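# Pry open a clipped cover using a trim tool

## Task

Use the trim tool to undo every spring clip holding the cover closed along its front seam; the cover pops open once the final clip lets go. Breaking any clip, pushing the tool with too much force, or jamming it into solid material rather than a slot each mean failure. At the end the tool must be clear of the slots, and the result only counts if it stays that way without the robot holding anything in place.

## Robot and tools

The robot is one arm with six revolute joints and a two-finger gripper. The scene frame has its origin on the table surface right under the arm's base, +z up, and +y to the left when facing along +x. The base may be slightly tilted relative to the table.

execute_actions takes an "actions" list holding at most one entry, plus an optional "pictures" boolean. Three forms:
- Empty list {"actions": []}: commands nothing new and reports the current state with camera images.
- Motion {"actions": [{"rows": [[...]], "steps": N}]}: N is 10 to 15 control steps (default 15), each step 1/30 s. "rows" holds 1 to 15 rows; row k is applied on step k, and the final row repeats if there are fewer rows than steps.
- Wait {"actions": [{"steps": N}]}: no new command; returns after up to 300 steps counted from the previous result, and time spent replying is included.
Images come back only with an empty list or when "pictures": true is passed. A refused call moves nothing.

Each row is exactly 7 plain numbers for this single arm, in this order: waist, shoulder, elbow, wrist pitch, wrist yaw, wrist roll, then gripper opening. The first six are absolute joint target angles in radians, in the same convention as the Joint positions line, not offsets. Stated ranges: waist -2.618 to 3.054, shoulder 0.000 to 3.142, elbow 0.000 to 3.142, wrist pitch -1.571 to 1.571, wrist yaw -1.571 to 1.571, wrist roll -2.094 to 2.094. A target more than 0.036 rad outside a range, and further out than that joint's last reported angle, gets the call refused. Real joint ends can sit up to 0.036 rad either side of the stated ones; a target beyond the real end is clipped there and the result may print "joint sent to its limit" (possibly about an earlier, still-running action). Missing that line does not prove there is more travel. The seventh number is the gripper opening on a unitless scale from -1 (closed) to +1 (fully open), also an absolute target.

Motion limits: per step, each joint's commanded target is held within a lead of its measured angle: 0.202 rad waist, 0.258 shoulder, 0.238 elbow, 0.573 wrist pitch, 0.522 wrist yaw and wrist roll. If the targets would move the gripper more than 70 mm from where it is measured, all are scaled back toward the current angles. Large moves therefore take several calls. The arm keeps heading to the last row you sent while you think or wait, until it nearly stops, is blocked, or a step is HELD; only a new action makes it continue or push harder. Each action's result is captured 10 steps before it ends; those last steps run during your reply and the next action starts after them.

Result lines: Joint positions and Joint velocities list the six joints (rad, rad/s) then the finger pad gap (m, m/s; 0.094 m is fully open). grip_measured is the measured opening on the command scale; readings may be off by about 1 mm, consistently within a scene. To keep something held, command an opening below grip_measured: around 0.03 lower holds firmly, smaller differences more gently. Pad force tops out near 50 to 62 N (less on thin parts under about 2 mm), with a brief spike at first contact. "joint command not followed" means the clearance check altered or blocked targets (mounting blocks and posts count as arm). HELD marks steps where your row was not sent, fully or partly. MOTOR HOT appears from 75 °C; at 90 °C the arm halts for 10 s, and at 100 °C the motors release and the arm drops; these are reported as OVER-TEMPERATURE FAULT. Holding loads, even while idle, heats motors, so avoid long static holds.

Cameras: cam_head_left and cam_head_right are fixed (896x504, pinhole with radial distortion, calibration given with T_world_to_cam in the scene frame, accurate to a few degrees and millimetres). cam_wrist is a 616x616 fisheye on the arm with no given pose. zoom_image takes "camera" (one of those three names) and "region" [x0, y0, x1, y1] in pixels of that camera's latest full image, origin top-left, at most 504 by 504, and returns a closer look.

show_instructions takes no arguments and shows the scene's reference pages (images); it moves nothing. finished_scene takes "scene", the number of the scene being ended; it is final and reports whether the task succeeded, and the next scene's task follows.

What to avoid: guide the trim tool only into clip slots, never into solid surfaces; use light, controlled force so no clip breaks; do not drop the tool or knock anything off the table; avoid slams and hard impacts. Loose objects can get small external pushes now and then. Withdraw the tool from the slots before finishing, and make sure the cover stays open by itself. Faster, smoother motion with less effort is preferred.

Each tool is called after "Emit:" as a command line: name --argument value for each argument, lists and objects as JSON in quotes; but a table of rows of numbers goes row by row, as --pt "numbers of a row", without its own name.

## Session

Emit:
show_instructions

Reference images for this scene: manual page 1, manual page 2, manual page 3, manual page 4.

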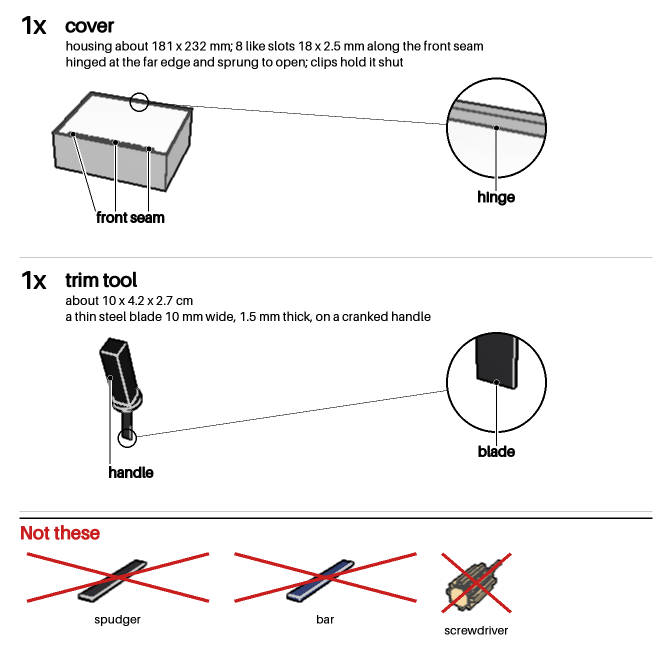

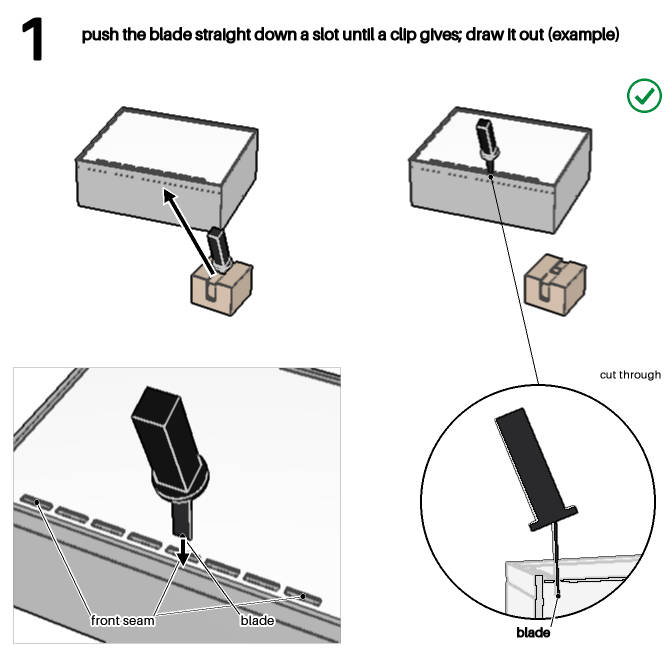

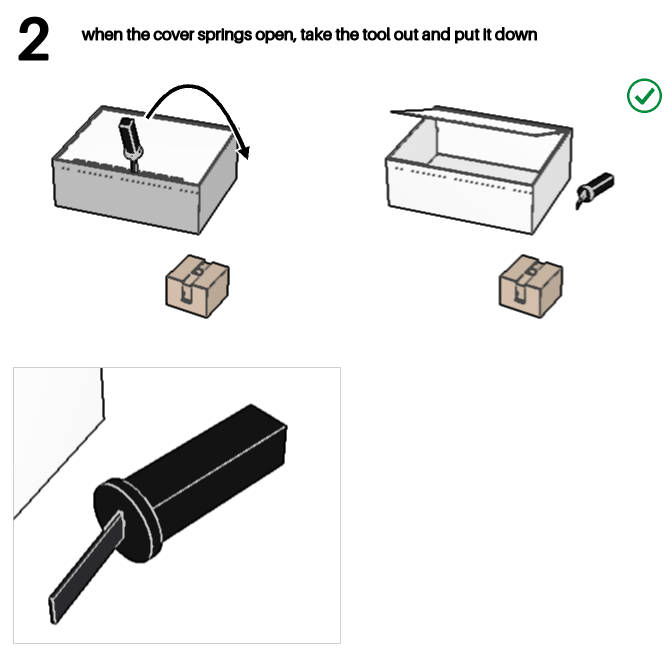

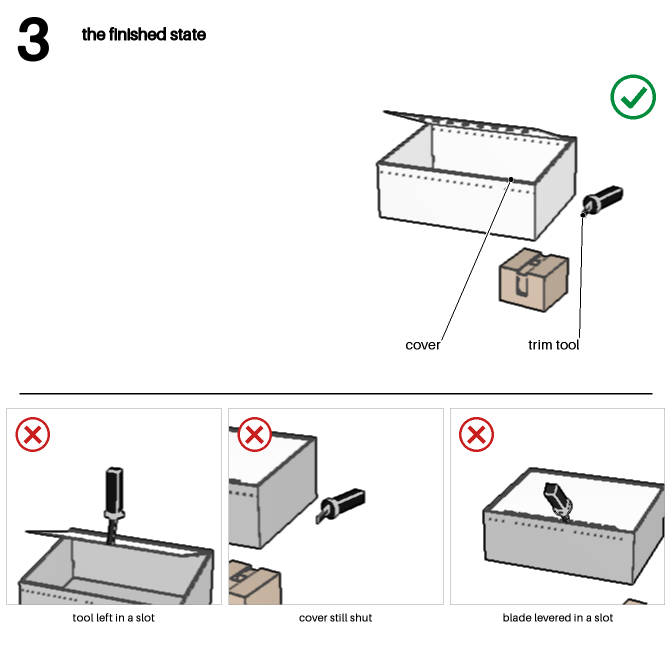

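Emit:
execute_actions --actions '[]'

Scene clock: 0.00 s of 5100.00 s.
grip_measured=+1.000
Joint positions: [-1.585  0.596  0.191  0.649 -0.021  0.175  0.094]
Joint velocities: [ 0.007 -0.007  0.002 -0.081  0.037  0.007  0.   ]
Motor temperatures (°C, as the motors report them): [25 29 26 27 27 24]

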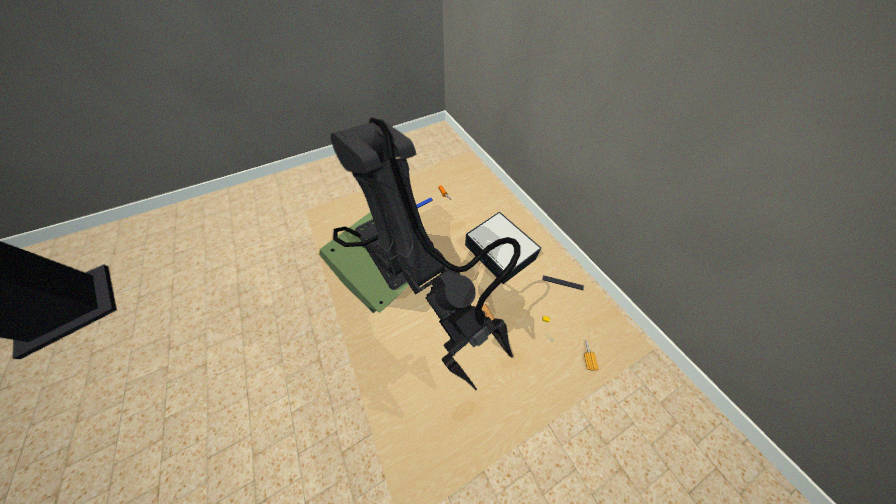

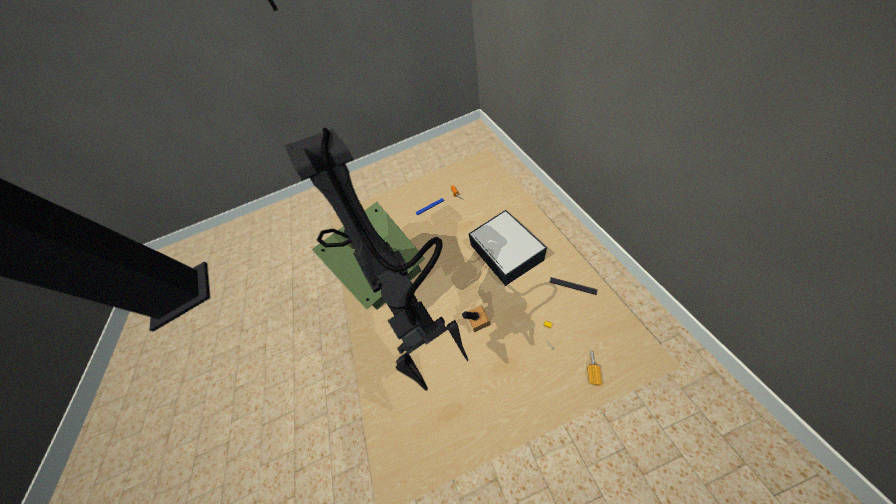

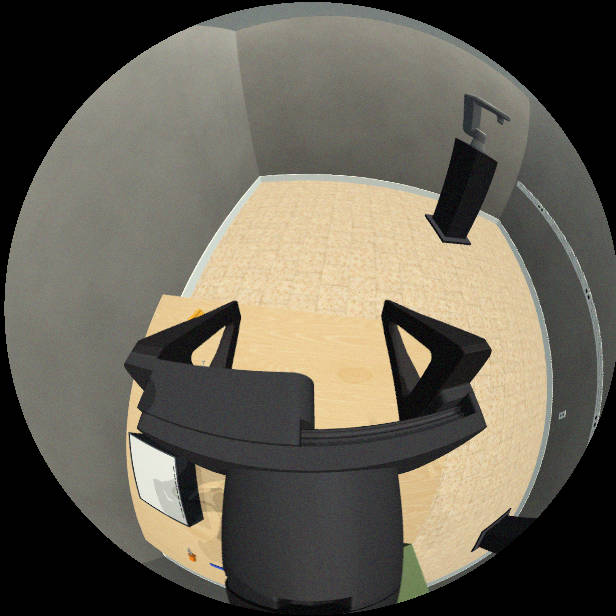

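Emit:
zoom_image --camera "cam_head_right" --region '[440, 190, 600, 350]'

Emit:
zoom_image --camera "cam_head_left" --region '[440, 190, 600, 350]'

Region (440, 190, 600, 350) of cam_head_right's 896x504 image, scaled by 3.150, with more detail than that image has.

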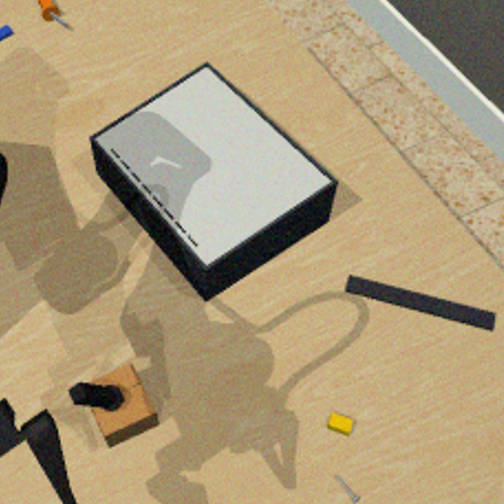

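Region (440, 190, 600, 350) of cam_head_left's 896x504 image, scaled by 3.150, with more detail than that image has.

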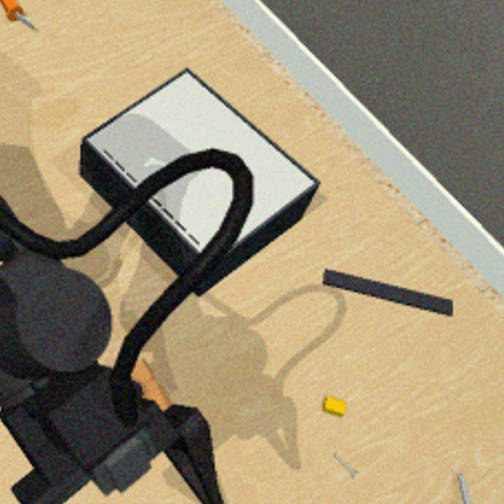

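Emit:
execute_actions --actions '[{"rows":[[-1.575,0.63,0.205,0.61,-0.04,0.28,1],[-1.565,0.67,0.22,0.57,-0.065,0.39,1],[-1.553,0.715,0.235,0.52,-0.09,0.50,1],[-1.54,0.76,0.25,0.47,-0.115,0.61,1],[-1.527,0.81,0.268,0.42,-0.14,0.73,1],[-1.514,0.86,0.285,0.37,-0.165,0.85,1],[-1.50,0.91,0.30,0.32,-0.19,0.97,1],[-1.487,0.96,0.318,0.27,-0.215,1.09,1],[-1.474,1.01,0.335,0.22,-0.24,1.21,1],[-1.46,1.055,0.352,0.17,-0.265,1.33,1],[-1.448,1.10,0.368,0.125,-0.29,1.44,1],[-1.436,1.14,0.382,0.085,-0.31,1.55,1],[-1.426,1.175,0.394,0.05,-0.33,1.65,1],[-1.419,1.20,0.404,0.02,-0.345,1.73,1],[-1.414,1.216,0.410,-0.004,-0.355,1.78,1]],"steps":15}]'

Emit:
execute_actions --actions '[{"steps":35}]' --pictures true

Scene clock: 9.27 s of 5100.00 s.
grip_measured=+1.000
Joint positions: [-1.558  0.712  0.224  0.59  -0.062  0.409  0.094]
Joint velocities: [ 0.349  1.336  0.447 -0.857 -0.418  2.132  0.   ]
Motor temperatures (°C, as the motors report them): [25 29 27 29 27 24]
Steps of this call (steps 1 to 90: nothing new was sent; then 6.10 s passed at rest; steps 91 to 95: the first 5 steps of this action). Readings (joint positions):
91: [-1.585 0.599 0.191 0.649 -0.022 0.191]
92: [-1.583 0.610 0.193 0.648 -0.027 0.225]
94: [-1.570 0.668 0.210 0.617 -0.047 0.336]
95: the state above

Scene clock: 10.43 s of 5100.00 s.
grip_measured=+1.000
Joint positions: [-1.423  1.207  0.376  0.021 -0.345  1.77   0.094]
Joint velocities: [-0.002  0.002  0.017  0.007  0.007 -0.007  0.   ]
Motor temperatures (°C, as the motors report them): [25 29 27 29 27 24]
Kept back: nothing.
Steps of this call (steps 1 to 10: the last 10 steps of your previous action; steps 11 to 35: the robot went on to your last target). Readings (joint positions):
1: [-1.546 0.761 0.240 0.558 -0.079 0.492]
2: [-1.533 0.812 0.256 0.521 -0.099 0.582]
4: [-1.505 0.914 0.289 0.438 -0.140 0.778]
8: [-1.454 1.102 0.350 0.257 -0.230 1.179]
35: the state above

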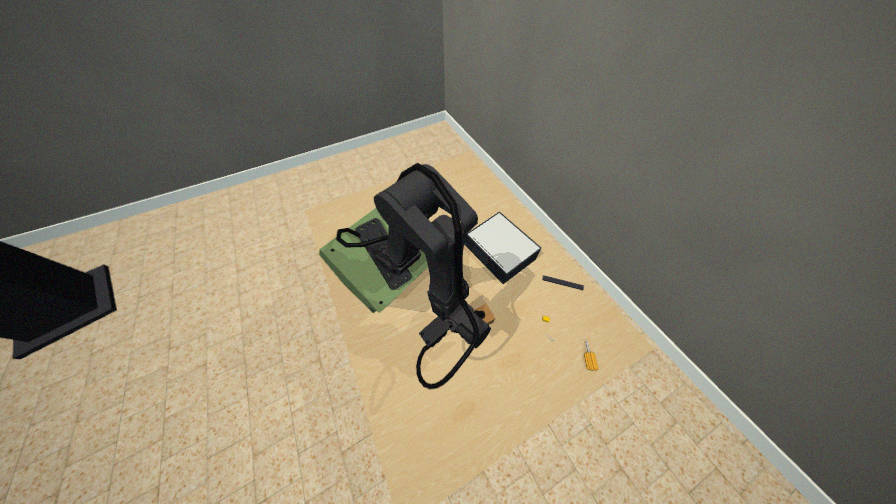

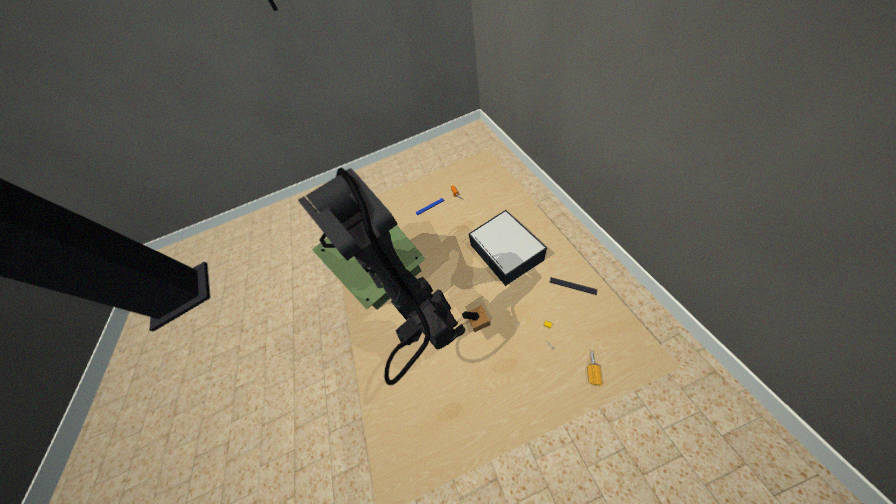

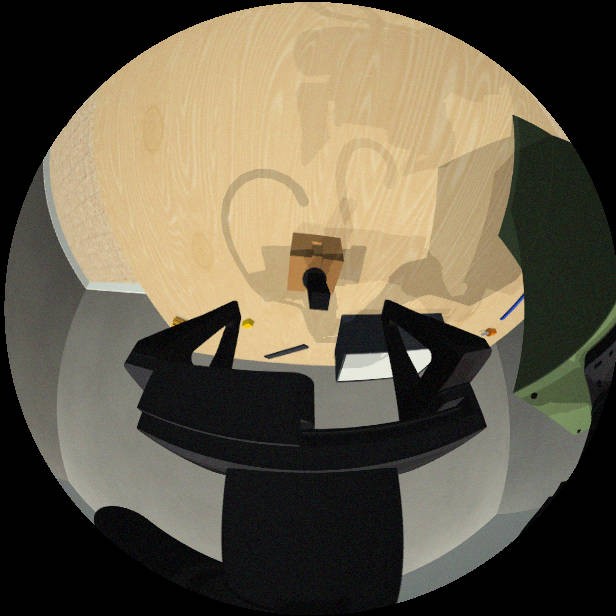

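Emit:
zoom_image --camera "cam_wrist" --region '[240, 200, 400, 360]'

Region (240, 200, 400, 360) of cam_wrist's 616x616 image, scaled by 3.150, with more detail than that image has.

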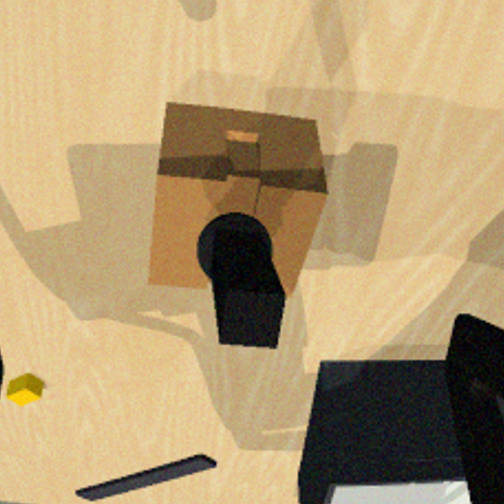

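Emit:
zoom_image --camera "cam_head_right" --region '[370, 270, 530, 400]'

Emit:
zoom_image --camera "cam_head_left" --region '[390, 270, 550, 400]'

Region (370, 270, 530, 400) of cam_head_right's 896x504 image, scaled by 3.150, with more detail than that image has; it fills the top 410 rows of this view, and the rest is white.

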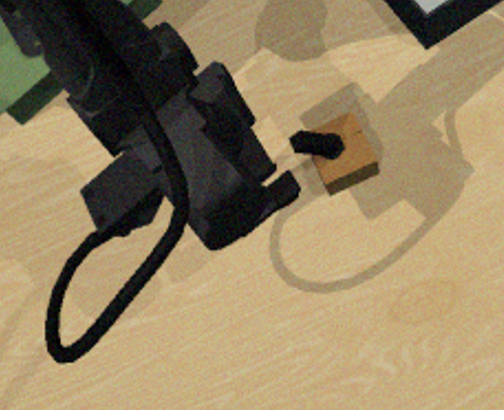

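Region (390, 270, 550, 400) of cam_head_left's 896x504 image, scaled by 3.150, with more detail than that image has; it fills the top 410 rows of this view, and the rest is white.

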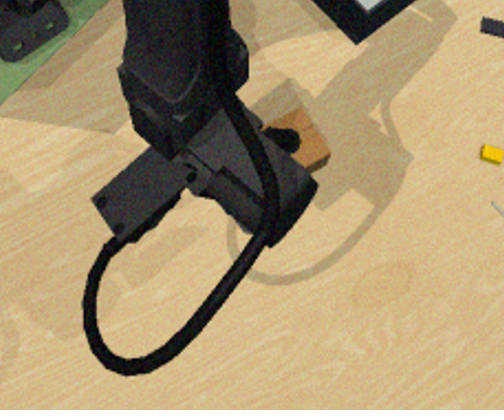

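Emit:
execute_actions --actions '[{"rows":[[-1.39,1.234,0.42,0.016,-0.336,1.80,1],[-1.365,1.252,0.424,0.036,-0.317,1.82,1],[-1.34,1.27,0.428,0.056,-0.298,1.84,1],[-1.313,1.288,0.432,0.076,-0.279,1.86,1],[-1.286,1.306,0.436,0.096,-0.26,1.88,1],[-1.259,1.324,0.44,0.116,-0.241,1.90,1],[-1.232,1.342,0.444,0.136,-0.222,1.92,1],[-1.205,1.36,0.448,0.156,-0.203,1.94,1],[-1.178,1.378,0.452,0.176,-0.185,1.955,1],[-1.151,1.396,0.455,0.195,-0.167,1.969,1]],"steps":14}]'

Emit:
execute_actions --actions '[{"steps":25}]' --pictures true

Scene clock: 15.50 s of 5100.00 s.
grip_measured=+1.000
Joint positions: [-1.367  1.24   0.398  0.034 -0.324  1.802  0.094]
Joint velocities: [0.706 0.471 0.212 0.256 0.271 0.33  0.   ]
Motor temperatures (°C, as the motors report them): [25 29 27 29 27 24]
Steps of this call (steps 1 to 15: the robot went on to your last target; steps 16 to 90: nothing new was sent; then 1.93 s passed at rest; steps 91 to 94: the first 4 steps of this action). Readings (joint positions):
91: [-1.419 1.209 0.379 0.021 -0.344 1.775]
92: [-1.409 1.215 0.384 0.021 -0.340 1.781]
94: the state above

Scene clock: 16.33 s of 5100.00 s.
grip_measured=+1.000
Joint positions: [-1.158  1.381  0.429  0.186 -0.18   1.959  0.094]
Joint velocities: [ 0.012 -0.012 -0.002  0.095 -0.037 -0.007  0.   ]
Motor temperatures (°C, as the motors report them): [25 29 27 29 27 24]
Kept back: nothing.
Steps of this call (steps 1 to 10: the last 10 steps of your previous action; steps 11 to 25: the robot went on to your last target). Readings (joint positions):
1: [-1.341 1.257 0.405 0.045 -0.314 1.815]
2: [-1.314 1.276 0.411 0.059 -0.302 1.830]
4: [-1.259 1.313 0.419 0.088 -0.275 1.862]
8: [-1.167 1.375 0.429 0.144 -0.224 1.918]
25: the state above

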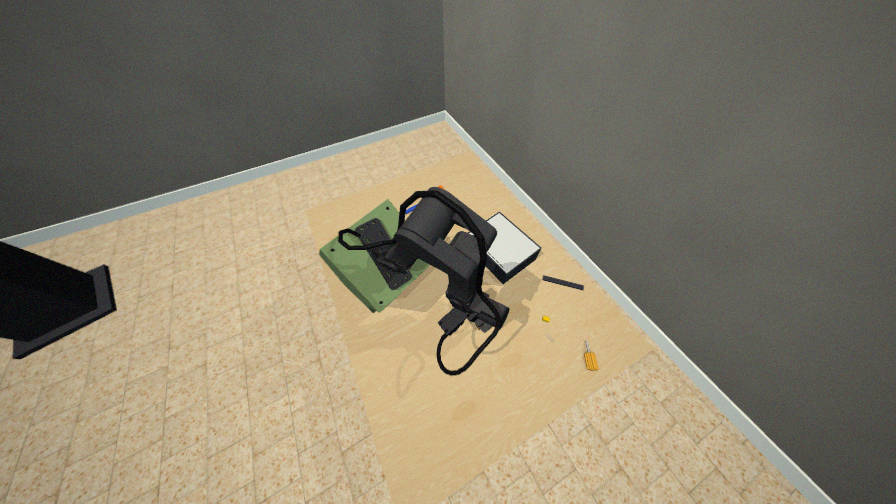

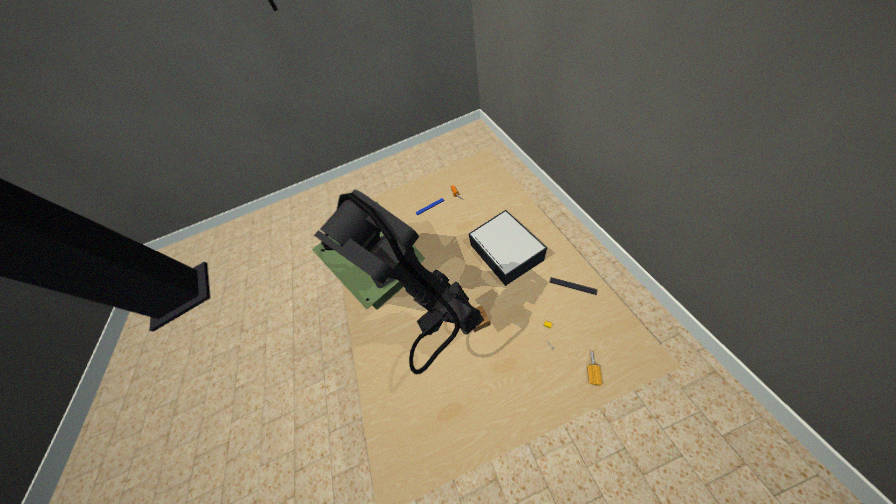

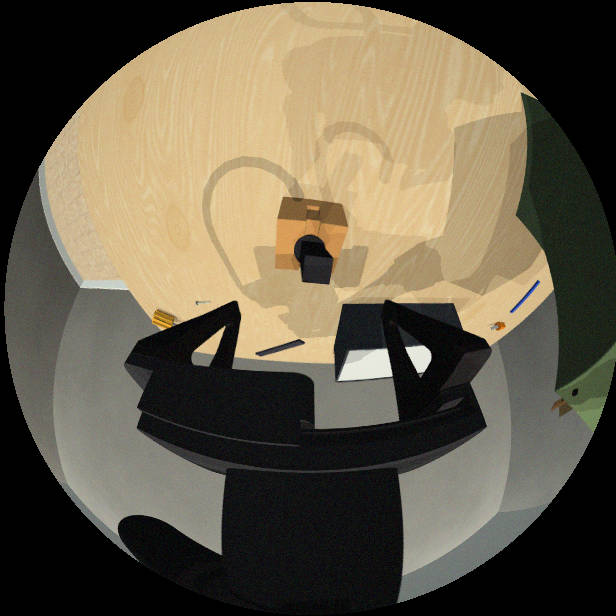

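Emit:
zoom_image --camera "cam_wrist" --region '[240, 170, 400, 330]'

Region (240, 170, 400, 330) of cam_wrist's 616x616 image, scaled by 3.150, with more detail than that image has.

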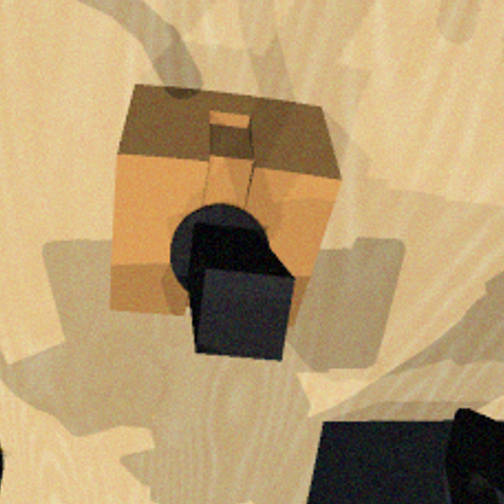

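Emit:
execute_actions --actions '[{"rows":[[-1.143,1.409,0.448,0.219,-0.158,1.98,0.8],[-1.136,1.422,0.441,0.243,-0.150,1.991,0.7],[-1.128,1.435,0.435,0.268,-0.141,2.002,0.6],[-1.120,1.448,0.428,0.292,-0.132,2.013,0.5],[-1.113,1.461,0.422,0.316,-0.124,2.024,0.45],[-1.105,1.474,0.415,0.341,-0.115,2.035,0.4],[-1.098,1.487,0.409,0.365,-0.106,2.046,0.4],[-1.090,1.500,0.402,0.389,-0.098,2.057,0.4],[-1.083,1.513,0.396,0.414,-0.089,2.068,0.4],[-1.075,1.526,0.390,0.438,-0.080,2.08,0.4]],"steps":14}]'

Emit:
execute_actions --actions '[{"steps":25}]' --pictures true

Scene clock: 21.03 s of 5100.00 s.
grip_measured=+0.548
Joint positions: [-1.147  1.406  0.429  0.226 -0.164  1.977  0.073]
Joint velocities: [ 0.198  0.364  0.002  0.374  0.081  0.256 -0.093]
Motor temperatures (°C, as the motors report them): [25 29 27 28 27 24]
Steps of this call (steps 1 to 15: the robot went on to your last target; steps 16 to 90: nothing new was sent; then 1.57 s passed at rest; steps 91 to 94: the first 4 steps of this action). Readings (joint positions):
91: [-1.158 1.383 0.429 0.190 -0.178 1.962]
92: [-1.157 1.387 0.429 0.198 -0.174 1.966]
94: the state above

Scene clock: 21.87 s of 5100.00 s.
grip_measured=+0.402
Joint positions: [-1.086  1.51   0.414  0.43  -0.093  2.071  0.066]
Joint velocities: [ 0.017 -0.002  0.007  0.022  0.037 -0.022 -0.001]
Motor temperatures (°C, as the motors report them): [25 29 27 28 27 24]
Kept back: nothing.
Steps of this call (steps 1 to 10: the last 10 steps of your previous action; steps 11 to 25: the robot went on to your last target). Readings (joint positions):
1: [-1.139 1.419 0.429 0.242 -0.158 1.984]
2: [-1.130 1.433 0.429 0.259 -0.152 1.992]
4: [-1.114 1.461 0.429 0.297 -0.139 2.010]
8: [-1.089 1.504 0.422 0.374 -0.114 2.045]
25: the state above

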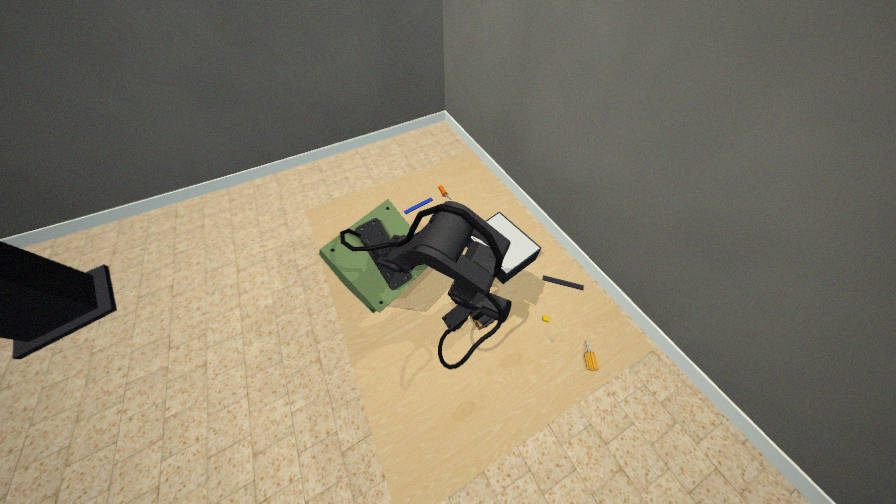

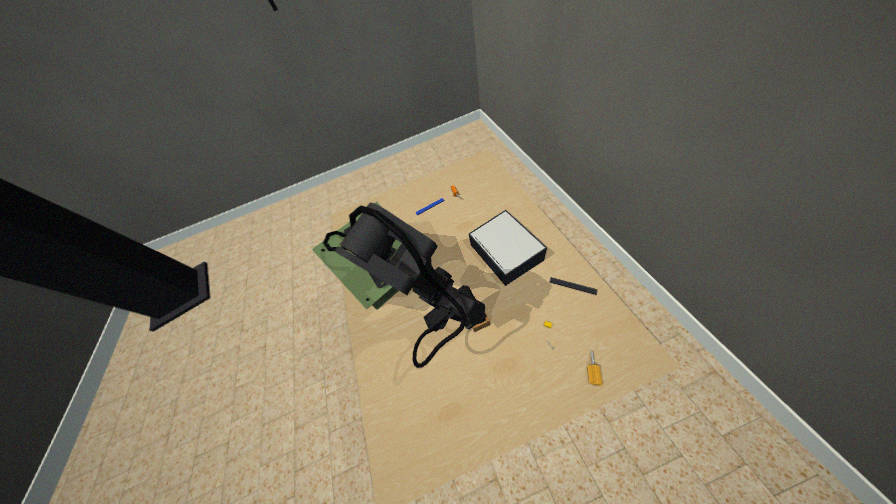

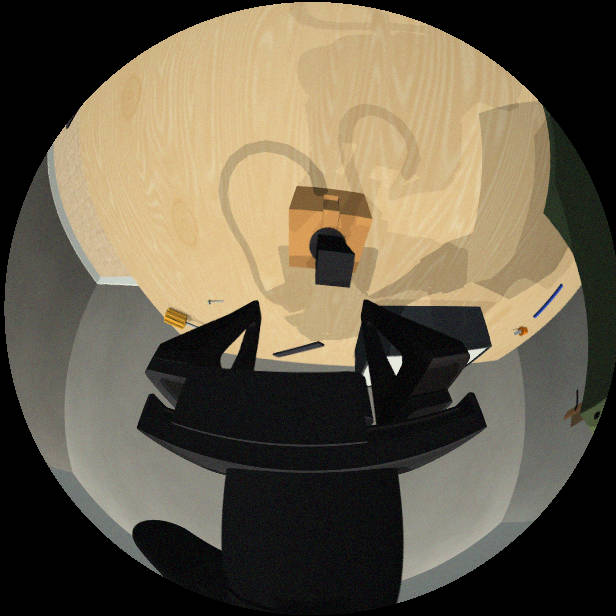

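Emit:
execute_actions --actions '[]'

Scene clock: 24.53 s of 5100.00 s.
grip_measured=+0.402
Joint positions: [-1.086  1.51   0.414  0.431 -0.092  2.071  0.066]
Joint velocities: [ 0.012 -0.007  0.027 -0.051  0.007  0.081  0.   ]
Motor temperatures (°C, as the motors report them): [25 29 27 28 27 24]
Kept back: nothing.
Steps of this call (steps 1 to 30: the robot went on to your last target; steps 31 to 80: nothing new was sent). Readings (joint positions):
1: [-1.086 1.510 0.414 0.430 -0.093 2.071]
2: [-1.086 1.510 0.414 0.431 -0.092 2.071]
4: [-1.086 1.510 0.414 0.431 -0.092 2.071]
8: [-1.086 1.510 0.414 0.431 -0.092 2.071]
80: the state above
The arm was judged still, so your last target was given up. Only a new action makes it travel on or press farther. Fingers that are still opening or closing keep moving.

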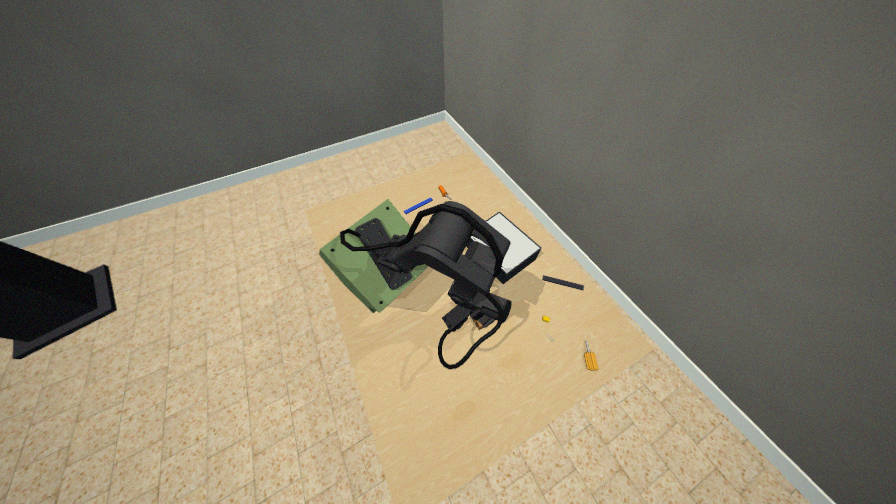

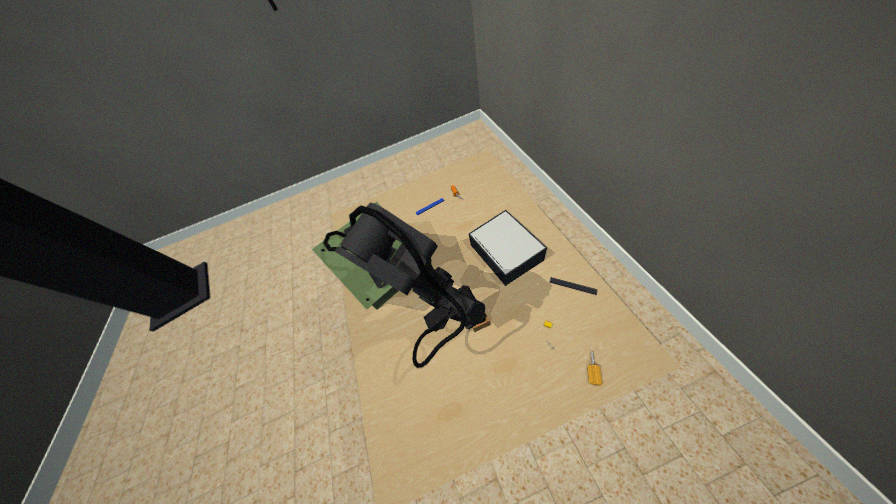

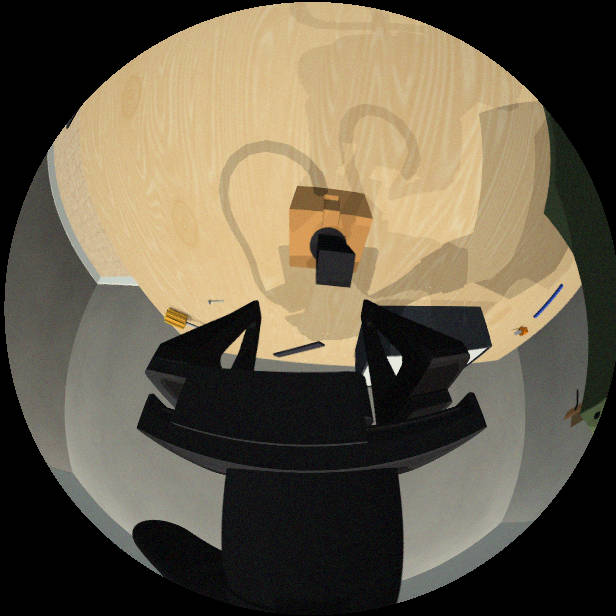

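Emit:
show_instructions

Reference images for this scene: manual page 1, manual page 2, manual page 3, manual page 4.

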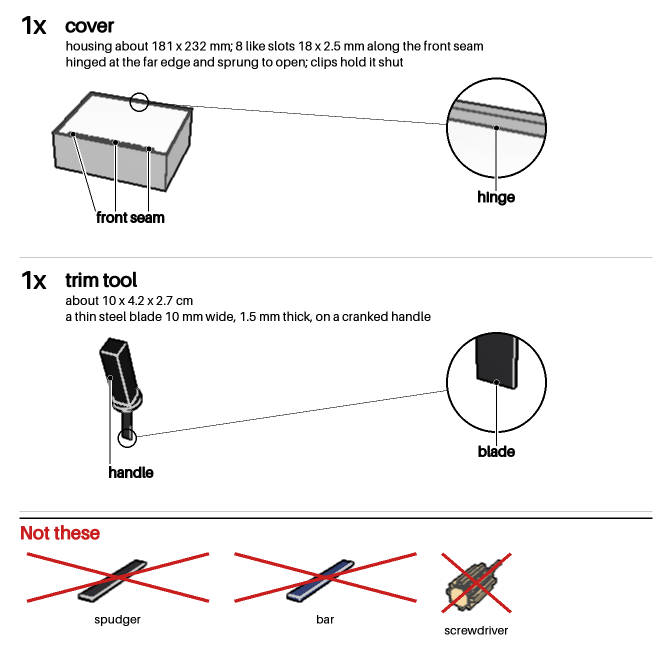

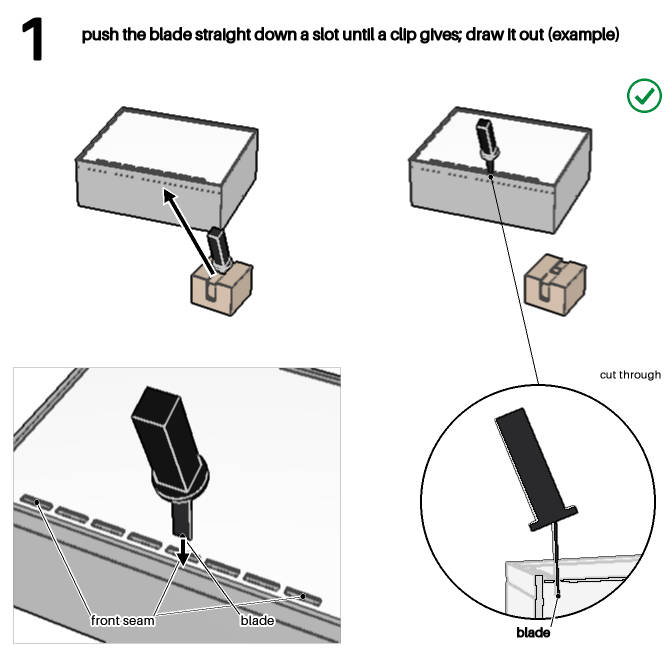

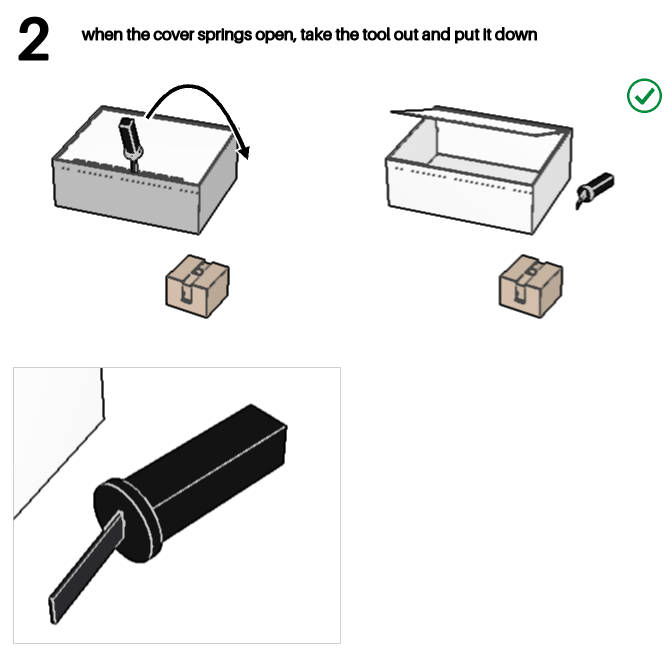

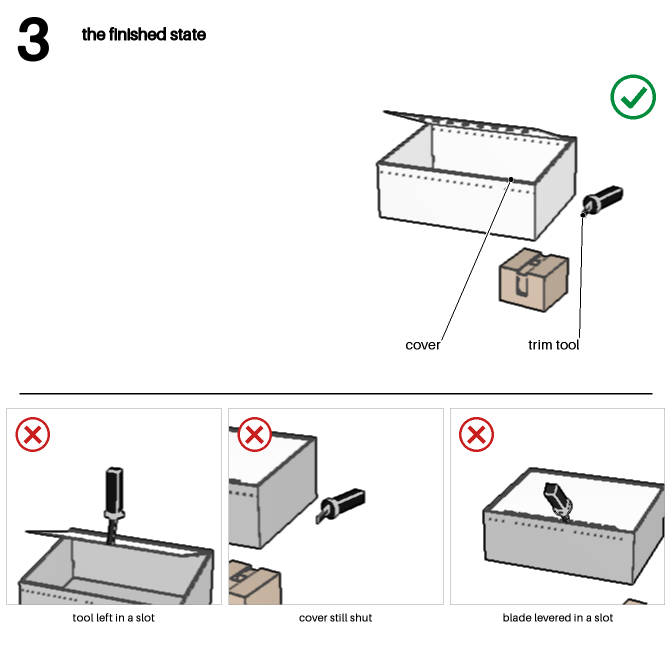

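Emit:
execute_actions --actions '[{"rows": [[-1.06,1.58,0.42,0.48,-0.07,2.085,0.4],[-1.05,1.65,0.45,0.53,-0.06,2.085,0.4],[-1.04,1.72,0.475,0.58,-0.055,2.09,0.4]], "steps": 15}]' --pictures true

Emit:
execute_actions --actions '[]'

Scene clock: 28.20 s of 5100.00 s.
grip_measured=+0.402
Joint positions: [-1.057  1.676  0.453  0.521 -0.077  2.076  0.066]
Joint velocities: [ 0.168  0.93   0.149  0.242  0.007 -0.007  0.   ]
Motor temperatures (°C, as the motors report them): [25 29 27 28 27 24]
joint sent to its limit — the command would take joint 6 (wrist roll) past its upper limit, so that joint was sent only as far as its limit.
Steps of this call (steps 1 to 90: nothing new was sent; then 0.50 s passed at rest; steps 91 to 95: the first 5 steps of this action). Readings (joint positions):
91: [-1.084 1.517 0.414 0.440 -0.090 2.072]
92: [-1.079 1.541 0.418 0.460 -0.086 2.073]
94: [-1.063 1.637 0.444 0.508 -0.079 2.075]
95: the state above

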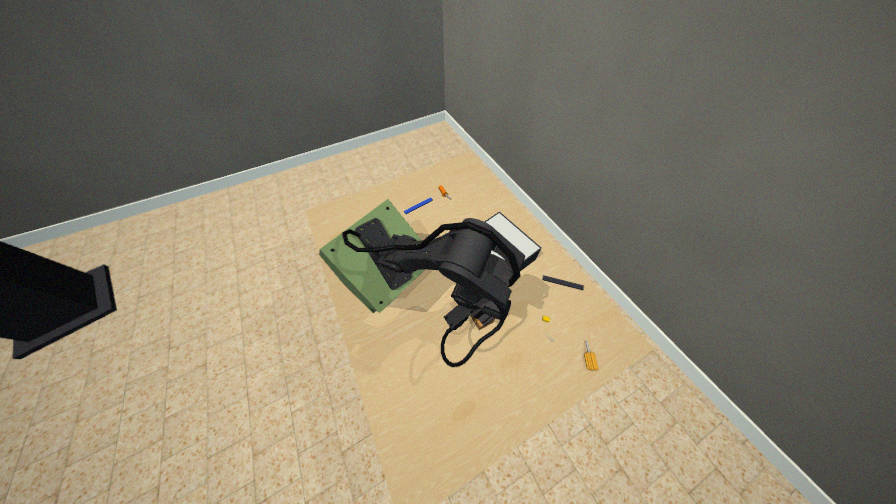

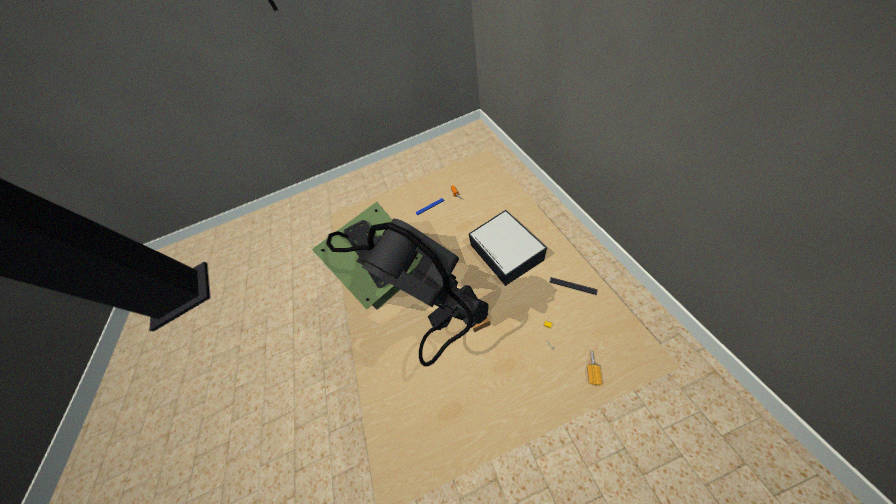

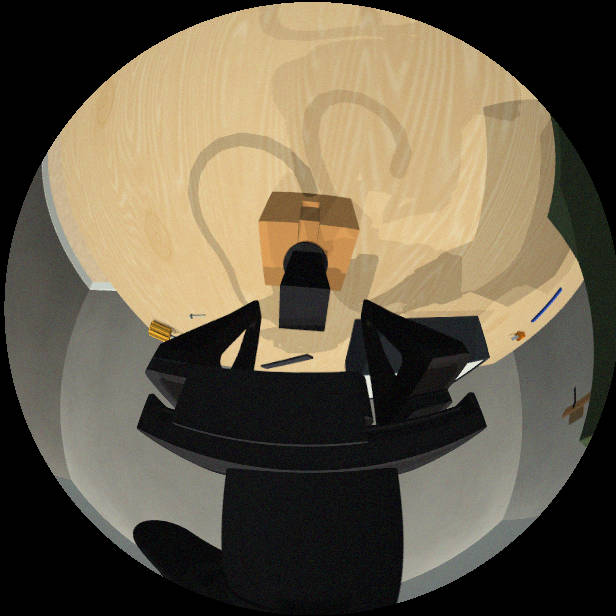

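Scene clock: 28.53 s of 5100.00 s.
grip_measured=+0.402
Joint positions: [-1.05   1.714  0.454  0.566 -0.068  2.079  0.066]
Joint velocities: [-0.017 -0.012  0.007  0.066  0.022  0.007 -0.   ]
Motor temperatures (°C, as the motors report them): [25 29 27 28 27 24]
joint sent to its limit — the command would take joint 6 (wrist roll) past its upper limit, so that joint was sent only as far as its limit.
Kept back: nothing.
Steps of this call (steps 1 to 10: the last 10 steps of your previous action). Readings (joint positions):
1: [-1.053 1.699 0.454 0.529 -0.076 2.077]
2: [-1.051 1.710 0.454 0.531 -0.075 2.078]
4: [-1.050 1.714 0.454 0.537 -0.072 2.079]
8: [-1.050 1.714 0.454 0.561 -0.069 2.079]
10: the state above

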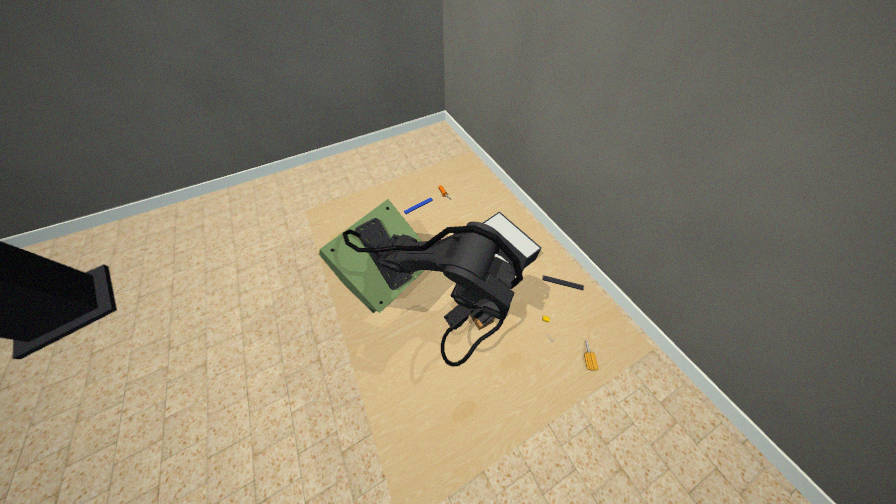

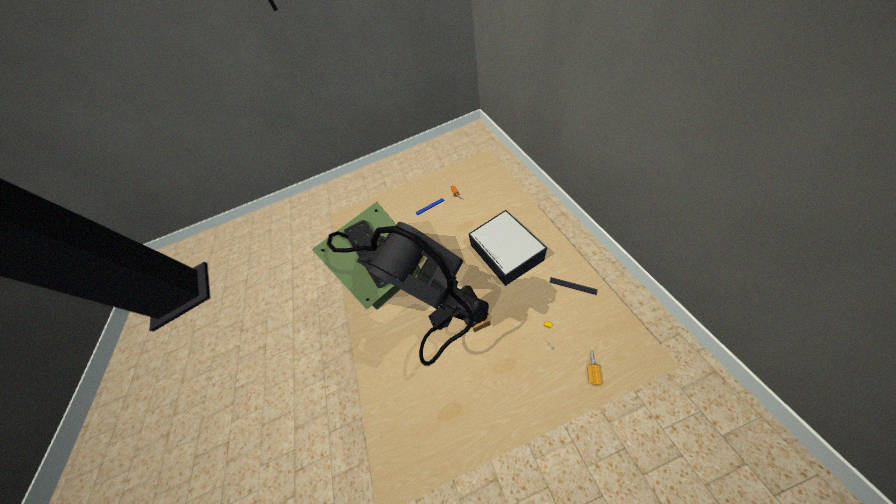

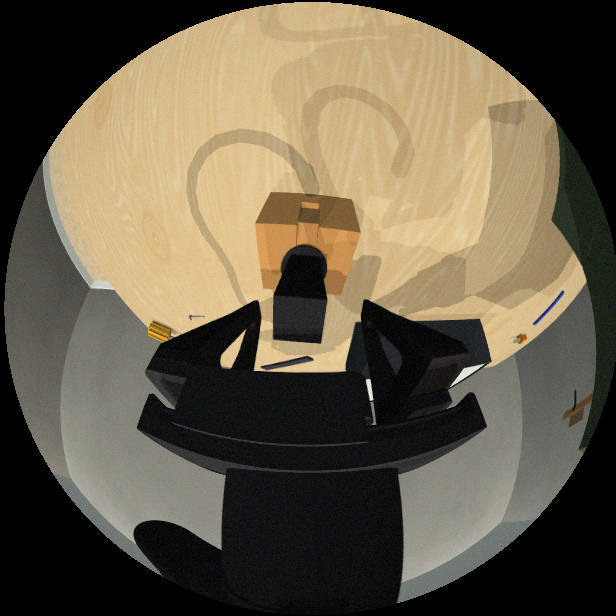

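Emit:
zoom_image --camera "cam_wrist" --region '[230, 170, 390, 370]'

Region (230, 170, 390, 370) of cam_wrist's 616x616 image, scaled by 2.520, with more detail than that image has; it fills the left 403 columns of this view, and the rest is white.

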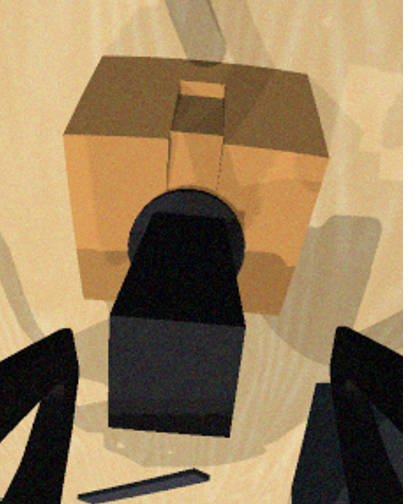

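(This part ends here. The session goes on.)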